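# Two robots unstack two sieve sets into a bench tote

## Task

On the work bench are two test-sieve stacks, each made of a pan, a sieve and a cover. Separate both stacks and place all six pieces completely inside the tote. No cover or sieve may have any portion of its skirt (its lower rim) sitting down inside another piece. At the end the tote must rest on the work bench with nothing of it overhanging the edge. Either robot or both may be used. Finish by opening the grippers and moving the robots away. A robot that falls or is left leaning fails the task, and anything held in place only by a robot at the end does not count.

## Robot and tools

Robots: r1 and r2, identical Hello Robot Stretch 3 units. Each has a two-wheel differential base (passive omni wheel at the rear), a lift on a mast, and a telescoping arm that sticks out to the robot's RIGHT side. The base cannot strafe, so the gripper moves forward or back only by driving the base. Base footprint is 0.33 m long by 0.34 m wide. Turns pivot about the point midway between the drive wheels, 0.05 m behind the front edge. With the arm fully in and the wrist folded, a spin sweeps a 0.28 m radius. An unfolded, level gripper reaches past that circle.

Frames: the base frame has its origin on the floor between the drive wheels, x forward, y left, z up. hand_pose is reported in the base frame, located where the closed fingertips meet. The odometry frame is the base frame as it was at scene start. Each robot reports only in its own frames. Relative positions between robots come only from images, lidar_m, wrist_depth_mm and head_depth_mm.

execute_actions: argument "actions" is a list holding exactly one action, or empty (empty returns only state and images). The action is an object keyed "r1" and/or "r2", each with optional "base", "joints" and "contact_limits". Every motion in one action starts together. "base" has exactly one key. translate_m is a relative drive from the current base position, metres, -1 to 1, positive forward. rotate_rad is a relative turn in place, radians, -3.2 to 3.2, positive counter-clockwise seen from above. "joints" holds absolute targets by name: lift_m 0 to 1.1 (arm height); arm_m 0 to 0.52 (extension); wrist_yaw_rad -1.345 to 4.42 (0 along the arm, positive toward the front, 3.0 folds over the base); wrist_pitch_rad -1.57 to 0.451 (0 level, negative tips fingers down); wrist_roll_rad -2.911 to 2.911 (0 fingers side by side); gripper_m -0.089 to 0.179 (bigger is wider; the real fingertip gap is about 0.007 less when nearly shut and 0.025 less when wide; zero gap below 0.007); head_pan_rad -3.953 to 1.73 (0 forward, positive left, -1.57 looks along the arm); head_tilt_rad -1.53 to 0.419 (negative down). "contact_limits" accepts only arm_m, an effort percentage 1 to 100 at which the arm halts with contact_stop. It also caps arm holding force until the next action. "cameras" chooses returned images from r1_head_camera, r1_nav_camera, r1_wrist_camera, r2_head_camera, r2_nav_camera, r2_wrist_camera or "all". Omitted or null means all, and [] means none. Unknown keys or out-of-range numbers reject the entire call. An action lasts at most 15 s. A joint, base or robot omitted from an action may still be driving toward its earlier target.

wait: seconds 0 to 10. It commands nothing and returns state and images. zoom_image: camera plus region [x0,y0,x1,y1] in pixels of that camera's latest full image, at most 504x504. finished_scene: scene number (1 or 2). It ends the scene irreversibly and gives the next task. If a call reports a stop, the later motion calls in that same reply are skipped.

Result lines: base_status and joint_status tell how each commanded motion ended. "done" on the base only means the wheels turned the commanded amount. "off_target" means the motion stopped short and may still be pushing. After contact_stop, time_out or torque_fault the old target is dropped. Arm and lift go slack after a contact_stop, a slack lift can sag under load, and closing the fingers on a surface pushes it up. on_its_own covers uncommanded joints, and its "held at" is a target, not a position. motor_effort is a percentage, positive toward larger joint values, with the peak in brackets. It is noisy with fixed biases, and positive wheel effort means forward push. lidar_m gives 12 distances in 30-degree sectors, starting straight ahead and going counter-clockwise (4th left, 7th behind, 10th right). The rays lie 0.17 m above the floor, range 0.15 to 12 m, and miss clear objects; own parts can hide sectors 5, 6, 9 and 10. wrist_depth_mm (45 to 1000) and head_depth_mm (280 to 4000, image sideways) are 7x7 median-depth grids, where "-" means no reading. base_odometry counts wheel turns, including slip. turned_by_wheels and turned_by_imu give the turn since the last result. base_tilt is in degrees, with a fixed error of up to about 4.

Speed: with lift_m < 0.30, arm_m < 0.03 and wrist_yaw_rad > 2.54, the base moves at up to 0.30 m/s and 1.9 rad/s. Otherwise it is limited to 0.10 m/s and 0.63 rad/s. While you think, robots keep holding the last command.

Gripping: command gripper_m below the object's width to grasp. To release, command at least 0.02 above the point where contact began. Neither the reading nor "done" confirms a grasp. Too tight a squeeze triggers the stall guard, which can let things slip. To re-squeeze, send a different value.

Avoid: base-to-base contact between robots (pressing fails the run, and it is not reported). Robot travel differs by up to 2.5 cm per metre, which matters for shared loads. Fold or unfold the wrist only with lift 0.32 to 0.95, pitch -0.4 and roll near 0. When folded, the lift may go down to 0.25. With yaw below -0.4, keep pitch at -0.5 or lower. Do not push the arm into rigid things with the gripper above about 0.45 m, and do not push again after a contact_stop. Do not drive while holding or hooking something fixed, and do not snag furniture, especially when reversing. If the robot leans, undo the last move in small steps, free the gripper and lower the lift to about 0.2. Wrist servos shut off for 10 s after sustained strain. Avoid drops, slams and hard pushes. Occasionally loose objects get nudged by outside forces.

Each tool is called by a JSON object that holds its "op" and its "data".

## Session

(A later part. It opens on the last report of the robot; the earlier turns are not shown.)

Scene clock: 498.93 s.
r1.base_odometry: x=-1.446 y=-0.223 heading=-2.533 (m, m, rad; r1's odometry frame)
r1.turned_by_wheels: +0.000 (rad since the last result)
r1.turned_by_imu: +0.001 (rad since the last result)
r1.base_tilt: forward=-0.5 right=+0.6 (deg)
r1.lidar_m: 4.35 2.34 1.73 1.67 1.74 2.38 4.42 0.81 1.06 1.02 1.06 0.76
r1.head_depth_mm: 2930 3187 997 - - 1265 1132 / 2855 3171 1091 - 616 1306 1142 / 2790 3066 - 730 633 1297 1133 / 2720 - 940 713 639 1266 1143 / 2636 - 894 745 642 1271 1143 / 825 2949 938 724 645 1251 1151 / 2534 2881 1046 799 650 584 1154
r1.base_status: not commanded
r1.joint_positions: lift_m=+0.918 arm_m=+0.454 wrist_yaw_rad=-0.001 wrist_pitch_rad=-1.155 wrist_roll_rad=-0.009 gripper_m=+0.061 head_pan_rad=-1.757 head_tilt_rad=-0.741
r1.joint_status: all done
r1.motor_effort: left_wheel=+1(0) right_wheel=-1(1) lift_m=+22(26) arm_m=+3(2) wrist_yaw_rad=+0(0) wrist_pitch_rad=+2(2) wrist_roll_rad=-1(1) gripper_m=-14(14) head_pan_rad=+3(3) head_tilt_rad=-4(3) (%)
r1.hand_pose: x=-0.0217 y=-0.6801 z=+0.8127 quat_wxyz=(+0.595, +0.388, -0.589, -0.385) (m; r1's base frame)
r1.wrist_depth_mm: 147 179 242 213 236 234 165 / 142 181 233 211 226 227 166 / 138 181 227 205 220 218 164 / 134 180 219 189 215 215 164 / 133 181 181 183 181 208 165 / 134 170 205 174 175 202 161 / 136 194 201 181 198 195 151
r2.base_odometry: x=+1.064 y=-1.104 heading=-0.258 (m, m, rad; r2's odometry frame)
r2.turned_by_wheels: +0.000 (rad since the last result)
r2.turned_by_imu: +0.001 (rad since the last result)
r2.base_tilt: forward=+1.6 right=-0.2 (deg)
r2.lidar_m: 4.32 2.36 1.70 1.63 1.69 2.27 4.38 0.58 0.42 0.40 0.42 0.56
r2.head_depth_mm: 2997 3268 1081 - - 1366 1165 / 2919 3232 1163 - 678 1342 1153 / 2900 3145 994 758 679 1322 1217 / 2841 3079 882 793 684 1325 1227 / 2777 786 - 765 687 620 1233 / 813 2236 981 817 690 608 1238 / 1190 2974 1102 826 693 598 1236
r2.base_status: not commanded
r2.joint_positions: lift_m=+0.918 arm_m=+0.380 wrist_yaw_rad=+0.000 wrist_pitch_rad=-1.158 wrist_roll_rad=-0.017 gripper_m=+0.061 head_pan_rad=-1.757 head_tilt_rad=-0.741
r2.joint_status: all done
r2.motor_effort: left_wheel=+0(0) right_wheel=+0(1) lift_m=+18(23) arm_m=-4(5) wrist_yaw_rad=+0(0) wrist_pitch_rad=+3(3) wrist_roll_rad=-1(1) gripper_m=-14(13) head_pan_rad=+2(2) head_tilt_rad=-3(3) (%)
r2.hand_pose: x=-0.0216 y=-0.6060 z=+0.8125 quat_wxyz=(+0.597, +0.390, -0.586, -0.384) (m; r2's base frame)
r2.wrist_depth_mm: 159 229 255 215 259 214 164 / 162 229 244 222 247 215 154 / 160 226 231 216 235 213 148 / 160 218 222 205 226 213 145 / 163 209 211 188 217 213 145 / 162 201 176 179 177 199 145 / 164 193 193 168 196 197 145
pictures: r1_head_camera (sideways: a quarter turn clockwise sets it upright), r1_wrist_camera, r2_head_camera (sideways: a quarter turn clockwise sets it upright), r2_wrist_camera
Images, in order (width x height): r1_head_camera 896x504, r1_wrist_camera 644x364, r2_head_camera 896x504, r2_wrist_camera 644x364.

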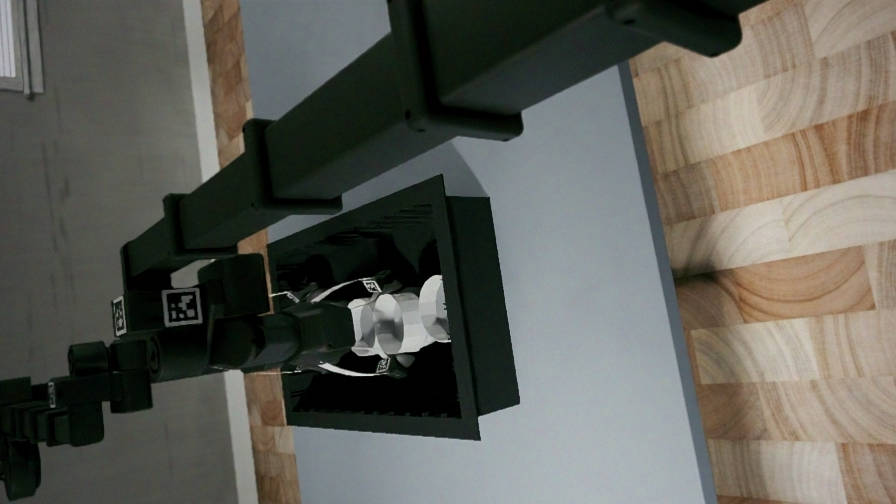

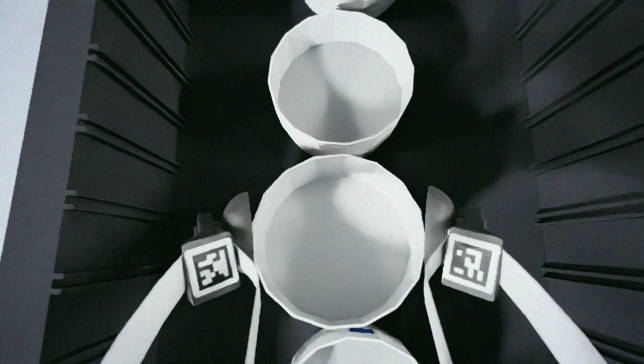

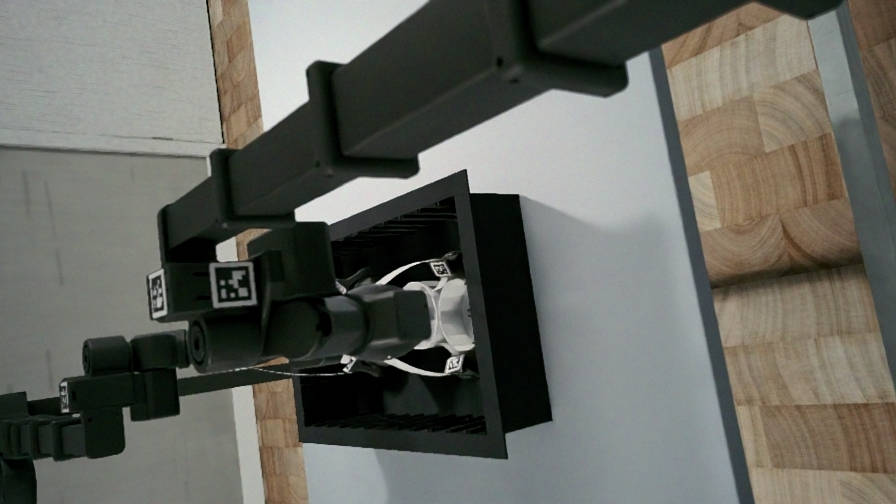

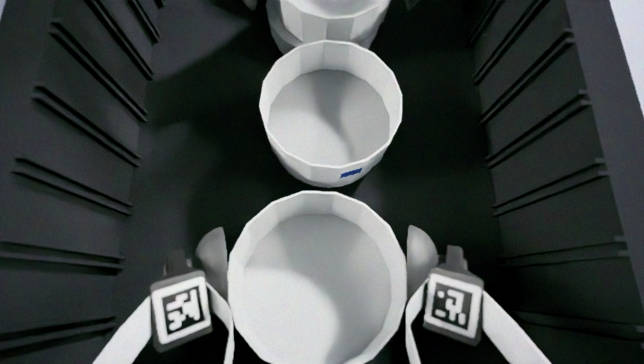

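{"op": "execute_actions", "data": {"actions": [{"r1":{"joints":{"lift_m":0.912}},"r2":{"joints":{"lift_m":0.912}}}], "cameras": []}}

{"op": "execute_actions", "data": {"actions": [{"r1":{"joints":{"gripper_m":0.11}},"r2":{"joints":{"gripper_m":0.11}}}], "cameras": []}}

{"op": "execute_actions", "data": {"actions": [{"r1":{"joints":{"lift_m":1.02}},"r2":{"joints":{"lift_m":1.02}}}], "cameras": []}}

{"op": "execute_actions", "data": {"actions": [{"r1":{"joints":{"arm_m":0.0}},"r2":{"joints":{"arm_m":0.0}}}], "cameras": ["r2_head_camera","r1_head_camera"]}}

Scene clock: 507.80 s.
r1.base_odometry: x=-1.446 y=-0.223 heading=-2.533 (m, m, rad; r1's odometry frame)
r1.turned_by_wheels: +0.000 (rad since the last result)
r1.turned_by_imu: +0.001 (rad since the last result)
r1.base_tilt: forward=-0.4 right=+0.5 (deg)
r1.lidar_m: 4.36 2.34 1.73 1.67 1.73 2.37 4.42 0.81 1.06 1.02 1.06 0.76
r1.head_depth_mm: 2915 3198 1001 - - 1293 1130 / 2808 3157 1069 - 615 1318 1137 / 2781 3075 - 731 631 1295 1145 / 2684 - 947 714 639 1267 1137 / 2650 - 900 746 639 1274 1155 / 840 2936 939 723 644 1245 1152 / 2563 2908 1039 801 647 584 1158
r1.base_status: not commanded
r1.joint_positions: lift_m=+0.912 arm_m=+0.454 wrist_yaw_rad=-0.001 wrist_pitch_rad=-1.155 wrist_roll_rad=-0.009 gripper_m=+0.061 head_pan_rad=-1.757 head_tilt_rad=-0.741
r1.joint_status: all done
r1.motor_effort: left_wheel=+0(0) right_wheel=-1(0) lift_m=+22(29) arm_m=+3(3) wrist_yaw_rad=+1(0) wrist_pitch_rad=+1(2) wrist_roll_rad=-2(1) gripper_m=-14(14) head_pan_rad=+3(3) head_tilt_rad=-4(4) (%)
r1.hand_pose: x=-0.0217 y=-0.6801 z=+0.8067 quat_wxyz=(+0.595, +0.388, -0.589, -0.385) (m; r1's base frame)
r1.wrist_depth_mm: 141 179 236 205 229 226 164 / 135 180 226 206 206 220 165 / 133 180 220 200 214 214 164 / 133 180 214 187 209 208 164 / 136 182 181 182 180 202 164 / 135 170 199 176 178 196 162 / 136 195 196 176 191 190 151
r2.base_odometry: x=+1.064 y=-1.104 heading=-0.258 (m, m, rad; r2's odometry frame)
r2.turned_by_wheels: +0.000 (rad since the last result)
r2.turned_by_imu: +0.001 (rad since the last result)
r2.base_tilt: forward=+1.6 right=-0.2 (deg)
r2.lidar_m: 4.30 2.36 1.70 1.63 1.69 2.28 4.38 0.58 0.42 0.40 0.42 0.56
r2.head_depth_mm: 2980 3252 1059 - - 1354 1175 / 2959 3231 1162 - 676 1343 1151 / 2907 3200 - 755 679 1327 1219 / 2872 3065 870 783 682 1324 1223 / 2742 1893 - 755 685 621 1228 / 1089 1586 985 815 688 608 1230 / 1196 2989 1102 825 692 598 1241
r2.base_status: not commanded
r2.joint_positions: lift_m=+0.912 arm_m=+0.380 wrist_yaw_rad=+0.000 wrist_pitch_rad=-1.158 wrist_roll_rad=-0.017 gripper_m=+0.061 head_pan_rad=-1.757 head_tilt_rad=-0.741
r2.joint_status: all done
r2.motor_effort: left_wheel=+0(0) right_wheel=+0(1) lift_m=+16(19) arm_m=-3(4) wrist_yaw_rad=+0(0) wrist_pitch_rad=+3(3) wrist_roll_rad=-1(1) gripper_m=-13(14) head_pan_rad=+2(2) head_tilt_rad=-3(3) (%)
r2.hand_pose: x=-0.0216 y=-0.6060 z=+0.8066 quat_wxyz=(+0.597, +0.390, -0.586, -0.384) (m; r2's base frame)
r2.wrist_depth_mm: 160 228 248 205 253 214 156 / 162 228 238 218 240 215 148 / 160 221 225 208 228 214 145 / 160 213 217 190 219 213 145 / 163 204 205 186 211 208 145 / 164 197 176 178 177 199 145 / 163 187 188 171 191 192 145
pictures: none
No camera images: the call's "cameras" was empty. Leave "cameras" out to get every camera's image.

Scene clock: 508.87 s.
r1.base_odometry: x=-1.446 y=-0.223 heading=-2.533 (m, m, rad; r1's odometry frame)
r1.turned_by_wheels: +0.000 (rad since the last result)
r1.turned_by_imu: +0.000 (rad since the last result)
r1.base_tilt: forward=-0.6 right=+0.7 (deg)
r1.lidar_m: 4.37 2.34 1.73 1.67 1.74 2.37 4.42 0.81 1.06 1.02 1.06 0.76
r1.head_depth_mm: 2895 3160 994 - - 1296 1133 / 2839 3157 1071 - 614 1305 1132 / 2809 3102 - 729 636 1290 1143 / 2726 - 940 716 637 1273 1143 / 2617 - 897 744 639 1270 1152 / 840 2936 938 718 646 1249 1150 / 2550 2858 1040 802 646 583 1164
r1.base_status: not commanded
r1.joint_positions: lift_m=+0.912 arm_m=+0.454 wrist_yaw_rad=-0.001 wrist_pitch_rad=-1.155 wrist_roll_rad=-0.009 gripper_m=+0.110 head_pan_rad=-1.757 head_tilt_rad=-0.741
r1.joint_status: all done
r1.motor_effort: left_wheel=+0(0) right_wheel=-1(1) lift_m=+23(22) arm_m=+4(3) wrist_yaw_rad=+0(1) wrist_pitch_rad=+2(1) wrist_roll_rad=-1(1) gripper_m=+0(95) head_pan_rad=+4(3) head_tilt_rad=-5(4) (%)
r1.hand_pose: x=-0.0217 y=-0.6801 z=+0.8067 quat_wxyz=(+0.595, +0.388, -0.589, -0.385) (m; r1's base frame)
r1.wrist_depth_mm: 141 178 235 206 230 228 165 / 136 181 226 205 206 219 165 / 133 181 221 199 214 215 163 / 133 181 214 185 208 207 165 / 135 169 182 182 181 201 165 / 135 160 200 176 177 195 157 / 135 195 195 176 191 192 153
r2.base_odometry: x=+1.064 y=-1.104 heading=-0.258 (m, m, rad; r2's odometry frame)
r2.turned_by_wheels: +0.000 (rad since the last result)
r2.turned_by_imu: +0.000 (rad since the last result)
r2.base_tilt: forward=+1.7 right=-0.2 (deg)
r2.lidar_m: 4.30 2.36 1.70 1.63 1.68 2.28 4.38 0.58 0.42 0.40 0.42 0.56
r2.head_depth_mm: 3023 3292 1060 - - 1357 1167 / 2931 3245 1160 - 677 1345 1155 / 2908 3155 - 757 678 1319 1221 / 2837 3078 877 801 682 1325 1228 / 2758 1902 - 757 686 621 1235 / 1088 1572 985 819 689 608 1235 / 1193 2975 1106 825 693 597 1238
r2.base_status: not commanded
r2.joint_positions: lift_m=+0.912 arm_m=+0.380 wrist_yaw_rad=+0.000 wrist_pitch_rad=-1.158 wrist_roll_rad=-0.017 gripper_m=+0.110 head_pan_rad=-1.757 head_tilt_rad=-0.741
r2.joint_status: all done
r2.motor_effort: left_wheel=+0(0) right_wheel=+1(0) lift_m=+17(17) arm_m=-4(4) wrist_yaw_rad=-1(0) wrist_pitch_rad=+3(3) wrist_roll_rad=-1(1) gripper_m=+0(95) head_pan_rad=+2(2) head_tilt_rad=-3(3) (%)
r2.hand_pose: x=-0.0216 y=-0.6060 z=+0.8066 quat_wxyz=(+0.597, +0.390, -0.586, -0.384) (m; r2's base frame)
r2.wrist_depth_mm: 159 228 247 205 252 216 156 / 162 227 237 216 241 214 148 / 160 220 225 210 229 211 145 / 160 214 216 189 220 212 145 / 163 204 205 185 209 208 145 / 163 195 177 178 180 188 144 / 159 188 189 171 192 193 142
pictures: none
No camera images: the call's "cameras" was empty. Leave "cameras" out to get every camera's image.

Scene clock: 510.67 s.
r1.base_odometry: x=-1.446 y=-0.223 heading=-2.533 (m, m, rad; r1's odometry frame)
r1.turned_by_wheels: +0.000 (rad since the last result)
r1.turned_by_imu: +0.000 (rad since the last result)
r1.base_tilt: forward=-0.4 right=+0.7 (deg)
r1.lidar_m: 4.37 2.34 1.73 1.67 1.73 2.38 4.42 0.81 1.06 1.02 1.06 0.76
r1.head_depth_mm: 2806 - 919 770 644 1313 1126 / - - 964 774 630 1317 1139 / - 3178 1006 731 635 1300 1138 / 2828 3043 934 714 639 1274 1150 / - 2981 937 740 640 1264 1146 / 2642 2961 939 722 643 1249 1149 / 2546 2872 1041 798 647 583 1157
r1.base_status: not commanded
r1.joint_positions: lift_m=+1.020 arm_m=+0.454 wrist_yaw_rad=-0.001 wrist_pitch_rad=-1.155 wrist_roll_rad=-0.009 gripper_m=+0.110 head_pan_rad=-1.757 head_tilt_rad=-0.741
r1.joint_status: all done
r1.motor_effort: left_wheel=+0(0) right_wheel=+0(0) lift_m=+29(28) arm_m=+3(3) wrist_yaw_rad=+1(0) wrist_pitch_rad=+2(1) wrist_roll_rad=-1(1) gripper_m=+0(1) head_pan_rad=+3(3) head_tilt_rad=-5(5) (%)
r1.hand_pose: x=-0.0217 y=-0.6801 z=+0.9144 quat_wxyz=(+0.595, +0.388, -0.589, -0.385) (m; r1's base frame)
r1.wrist_depth_mm: 370 361 338 327 343 274 346 / 352 347 342 316 338 266 338 / 341 339 332 314 327 252 327 / 334 330 318 308 318 252 316 / 325 320 315 288 307 223 307 / 316 310 307 283 301 288 300 / 305 219 297 279 290 243 290
r2.base_odometry: x=+1.064 y=-1.104 heading=-0.258 (m, m, rad; r2's odometry frame)
r2.turned_by_wheels: +0.000 (rad since the last result)
r2.turned_by_imu: +0.000 (rad since the last result)
r2.base_tilt: forward=+1.7 right=-0.2 (deg)
r2.lidar_m: 4.30 2.36 1.70 1.63 1.68 2.27 4.38 0.58 0.42 0.40 0.42 0.56
r2.head_depth_mm: 2886 - - 824 673 1364 1165 / - - 1067 827 677 1339 1152 / - 3241 1075 770 680 1325 1215 / - 3193 984 819 683 1324 1227 / - - 964 773 687 621 1230 / 746 3029 988 815 690 609 1226 / 2691 2977 1105 825 694 598 1234
r2.base_status: not commanded
r2.joint_positions: lift_m=+1.020 arm_m=+0.380 wrist_yaw_rad=+0.000 wrist_pitch_rad=-1.158 wrist_roll_rad=-0.017 gripper_m=+0.110 head_pan_rad=-1.757 head_tilt_rad=-0.741
r2.joint_status: all done
r2.motor_effort: left_wheel=+0(0) right_wheel=+0(0) lift_m=+23(25) arm_m=-3(3) wrist_yaw_rad=+0(0) wrist_pitch_rad=+3(3) wrist_roll_rad=-1(1) gripper_m=+0(0) head_pan_rad=+2(2) head_tilt_rad=-3(3) (%)
r2.hand_pose: x=-0.0216 y=-0.6060 z=+0.9142 quat_wxyz=(+0.597, +0.390, -0.586, -0.384) (m; r2's base frame)
r2.wrist_depth_mm: 371 366 371 358 371 384 391 / 353 292 355 330 355 364 375 / 341 267 342 321 339 345 353 / 322 247 326 308 328 269 340 / 312 239 311 292 316 257 325 / 296 219 296 279 306 304 312 / 288 230 288 270 290 227 300
pictures: none
No camera images: the call's "cameras" was empty. Leave "cameras" out to get every camera's image.

Scene clock: 515.20 s.
r1.base_odometry: x=-1.446 y=-0.223 heading=-2.533 (m, m, rad; r1's odometry frame)
r1.turned_by_wheels: +0.000 (rad since the last result)
r1.turned_by_imu: +0.001 (rad since the last result)
r1.base_tilt: forward=-0.5 right=+0.7 (deg)
r1.lidar_m: 4.35 2.35 1.73 1.67 1.73 2.38 4.43 0.82 1.06 1.02 1.06 0.76
r1.head_depth_mm: 2934 - - - - 1255 1131 / 2815 - - - - 1253 1137 / 2779 - - - - - 1119 / 2717 3048 - - - - 1119 / 2641 3040 - - 626 1261 1145 / 1387 2920 941 726 645 1256 1151 / 2552 2897 1044 798 647 584 1159
r1.base_status: not commanded
r1.joint_positions: lift_m=+1.020 arm_m=+0.000 wrist_yaw_rad=+0.000 wrist_pitch_rad=-1.155 wrist_roll_rad=-0.010 gripper_m=+0.110 head_pan_rad=-1.757 head_tilt_rad=-0.741
r1.joint_status: all done
r1.motor_effort: left_wheel=+0(0) right_wheel=+0(0) lift_m=+30(30) arm_m=-1(2) wrist_yaw_rad=+0(1) wrist_pitch_rad=+2(2) wrist_roll_rad=-1(1) gripper_m=+0(1) head_pan_rad=+3(4) head_tilt_rad=-4(3) (%)
r1.hand_pose: x=-0.0216 y=-0.2266 z=+0.9144 quat_wxyz=(+0.595, +0.388, -0.589, -0.385) (m; r1's base frame)
r1.wrist_depth_mm: 368 365 363 356 358 352 355 / 362 356 351 349 340 344 340 / 346 345 345 337 345 347 348 / - - - - - - - / - - - - - - - / - - - - - - - / - - - - 999 - -
r2.base_odometry: x=+1.064 y=-1.104 heading=-0.258 (m, m, rad; r2's odometry frame)
r2.turned_by_wheels: +0.000 (rad since the last result)
r2.turned_by_imu: +0.001 (rad since the last result)
r2.base_tilt: forward=+1.6 right=-0.2 (deg)
r2.lidar_m: 4.30 2.36 1.70 1.63 1.68 2.27 4.37 0.59 0.42 0.40 0.42 0.56
r2.head_depth_mm: 2990 3253 - - - - 1148 / 2914 3145 - - - - 1058 / 2888 3221 1177 - - - - / 2826 3137 1129 - - - - / 2783 3100 989 - - 600 1207 / 1344 2954 991 816 689 608 1208 / 2683 2999 1109 826 693 598 1239
r2.base_status: not commanded
r2.joint_positions: lift_m=+1.020 arm_m=+0.000 wrist_yaw_rad=+0.000 wrist_pitch_rad=-1.157 wrist_roll_rad=-0.017 gripper_m=+0.110 head_pan_rad=-1.757 head_tilt_rad=-0.741
r2.joint_status: all done
r2.motor_effort: left_wheel=+0(0) right_wheel=+0(0) lift_m=+24(24) arm_m=-4(5) wrist_yaw_rad=+0(0) wrist_pitch_rad=+3(3) wrist_roll_rad=-1(0) gripper_m=-1(0) head_pan_rad=+2(2) head_tilt_rad=-3(3) (%)
r2.hand_pose: x=-0.0216 y=-0.2261 z=+0.9142 quat_wxyz=(+0.597, +0.390, -0.586, -0.384) (m; r2's base frame)
r2.wrist_depth_mm: 376 376 381 386 388 392 394 / 355 358 364 368 368 374 373 / 345 345 347 354 360 362 366 / - - - - - - - / - - - - - - - / - - - - - - - / 946 929 954 - - - -
pictures: r1_head_camera (sideways: a quarter turn clockwise sets it upright), r2_head_camera (sideways: a quarter turn clockwise sets it upright)
Images, in order (width x height): r1_head_camera 896x504, r2_head_camera 896x504.

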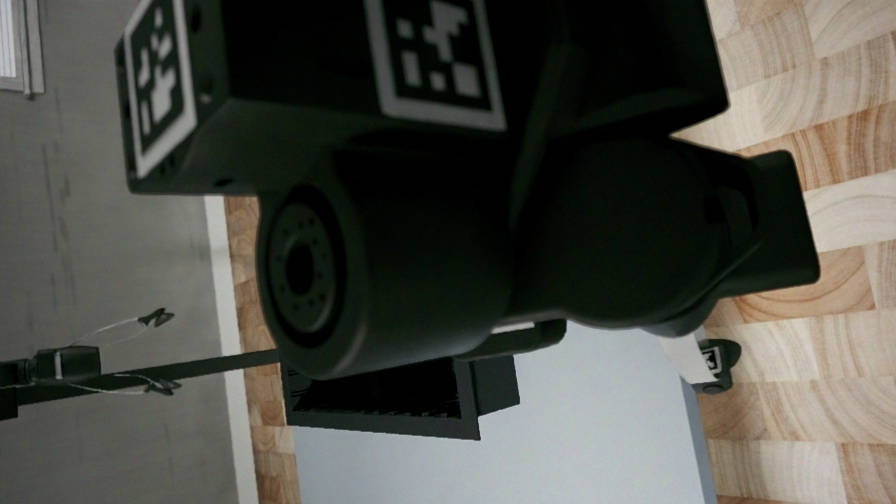

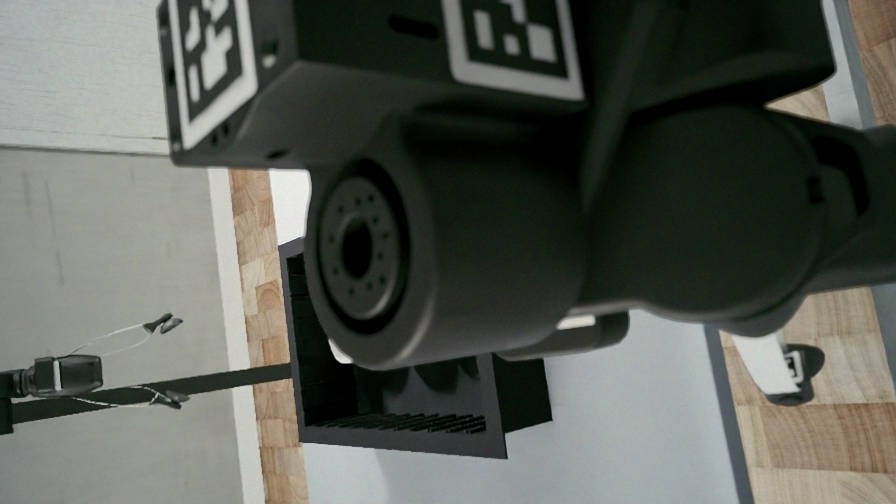

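Back off a bit for a view.

{"op": "execute_actions", "data": {"actions": [{"r1":{"base":{"translate_m":-0.2},"joints":{"head_pan_rad":-1.3}},"r2":{"base":{"translate_m":-0.2},"joints":{"head_pan_rad":-1.3}}}], "cameras": ["r2_head_camera","r1_head_camera"]}}

Scene clock: 522.73 s.
r1.base_odometry: x=-1.282 y=-0.109 heading=-2.533 (m, m, rad; r1's odometry frame)
r1.turned_by_wheels: +0.000 (rad since the last result)
r1.turned_by_imu: +0.001 (rad since the last result)
r1.base_tilt: forward=-0.5 right=+0.5 (deg)
r1.lidar_m: 4.55 2.34 1.73 1.67 1.73 2.37 4.23 0.64 1.05 1.02 1.06 0.94
r1.head_depth_mm: 2554 2877 1038 - - - 1065 / 2617 2957 930 775 616 - 1102 / 2670 3030 949 709 633 1260 1131 / 2668 3039 951 713 638 1293 1141 / 2869 3150 986 734 641 1334 1142 / 2888 3251 1035 771 663 1335 1145 / 3027 3294 1048 798 683 1346 1156
r1.base_status: done
r1.joint_positions: lift_m=+1.020 arm_m=+0.000 wrist_yaw_rad=+0.000 wrist_pitch_rad=-1.155 wrist_roll_rad=-0.010 gripper_m=+0.110 head_pan_rad=-1.307 head_tilt_rad=-0.741
r1.joint_status: all done
r1.motor_effort: left_wheel=+0(6) right_wheel=+0(6) lift_m=+29(29) arm_m=-2(3) wrist_yaw_rad=+0(0) wrist_pitch_rad=+2(1) wrist_roll_rad=-1(1) gripper_m=+0(1) head_pan_rad=+3(30) head_tilt_rad=-5(5) (%)
r1.hand_pose: x=-0.0216 y=-0.2266 z=+0.9144 quat_wxyz=(+0.595, +0.388, -0.589, -0.385) (m; r1's base frame)
r1.wrist_depth_mm: 367 364 361 357 356 351 352 / 355 353 348 348 345 343 339 / 353 345 347 344 342 349 348 / - - - - - - - / - - - - - - - / - - - - - - - / - - - - - - 995
r2.base_odometry: x=+0.870 y=-1.052 heading=-0.258 (m, m, rad; r2's odometry frame)
r2.turned_by_wheels: +0.000 (rad since the last result)
r2.turned_by_imu: +0.002 (rad since the last result)
r2.base_tilt: forward=+1.7 right=-0.3 (deg)
r2.lidar_m: 4.51 2.35 1.70 1.63 1.68 2.26 4.17 0.59 0.42 0.41 0.42 0.57
r2.head_depth_mm: 2676 2989 1057 850 - - - / 2760 3068 984 777 676 598 1198 / 2850 3138 984 812 681 614 1201 / 1493 3166 1000 777 683 1326 1225 / 2932 3281 1093 767 686 1360 1182 / 3063 3388 1095 820 689 1399 1188 / 3120 3458 1105 853 695 1436 1194
r2.base_status: done
r2.joint_positions: lift_m=+1.020 arm_m=+0.000 wrist_yaw_rad=+0.000 wrist_pitch_rad=-1.157 wrist_roll_rad=-0.017 gripper_m=+0.110 head_pan_rad=-1.307 head_tilt_rad=-0.741
r2.joint_status: all done
r2.motor_effort: left_wheel=+0(5) right_wheel=+1(3) lift_m=+24(24) arm_m=-4(4) wrist_yaw_rad=+0(0) wrist_pitch_rad=+3(3) wrist_roll_rad=-1(1) gripper_m=+0(0) head_pan_rad=+2(21) head_tilt_rad=-2(3) (%)
r2.hand_pose: x=-0.0216 y=-0.2261 z=+0.9142 quat_wxyz=(+0.597, +0.390, -0.586, -0.384) (m; r2's base frame)
r2.wrist_depth_mm: 375 377 381 382 388 391 396 / 357 358 362 365 371 372 376 / 348 348 350 353 361 364 363 / - - - - - - - / - - - - - - - / - - - - - - - / 928 952 958 - - - -
pictures: r1_head_camera (sideways: a quarter turn clockwise sets it upright), r2_head_camera (sideways: a quarter turn clockwise sets it upright)
Images, in order (width x height): r1_head_camera 896x504, r2_head_camera 896x504.

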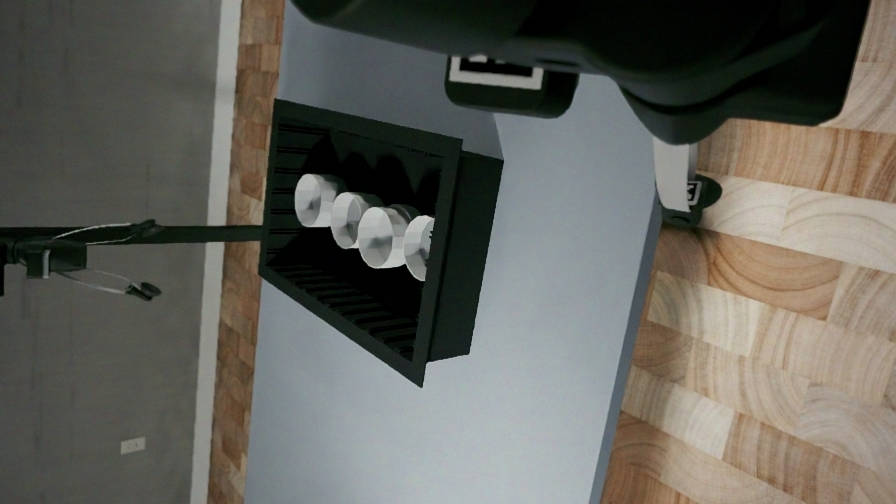

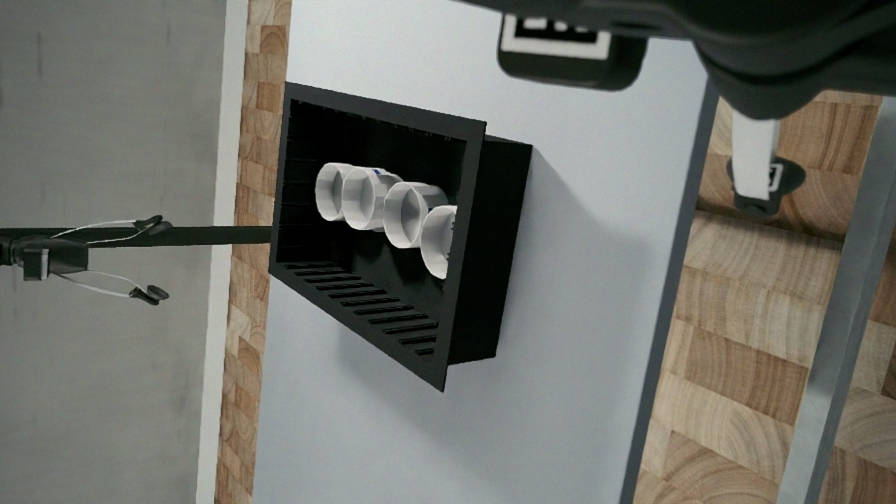

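{"op": "finished_scene", "data": {"scene": 1}}

The scene is finished: the task was done.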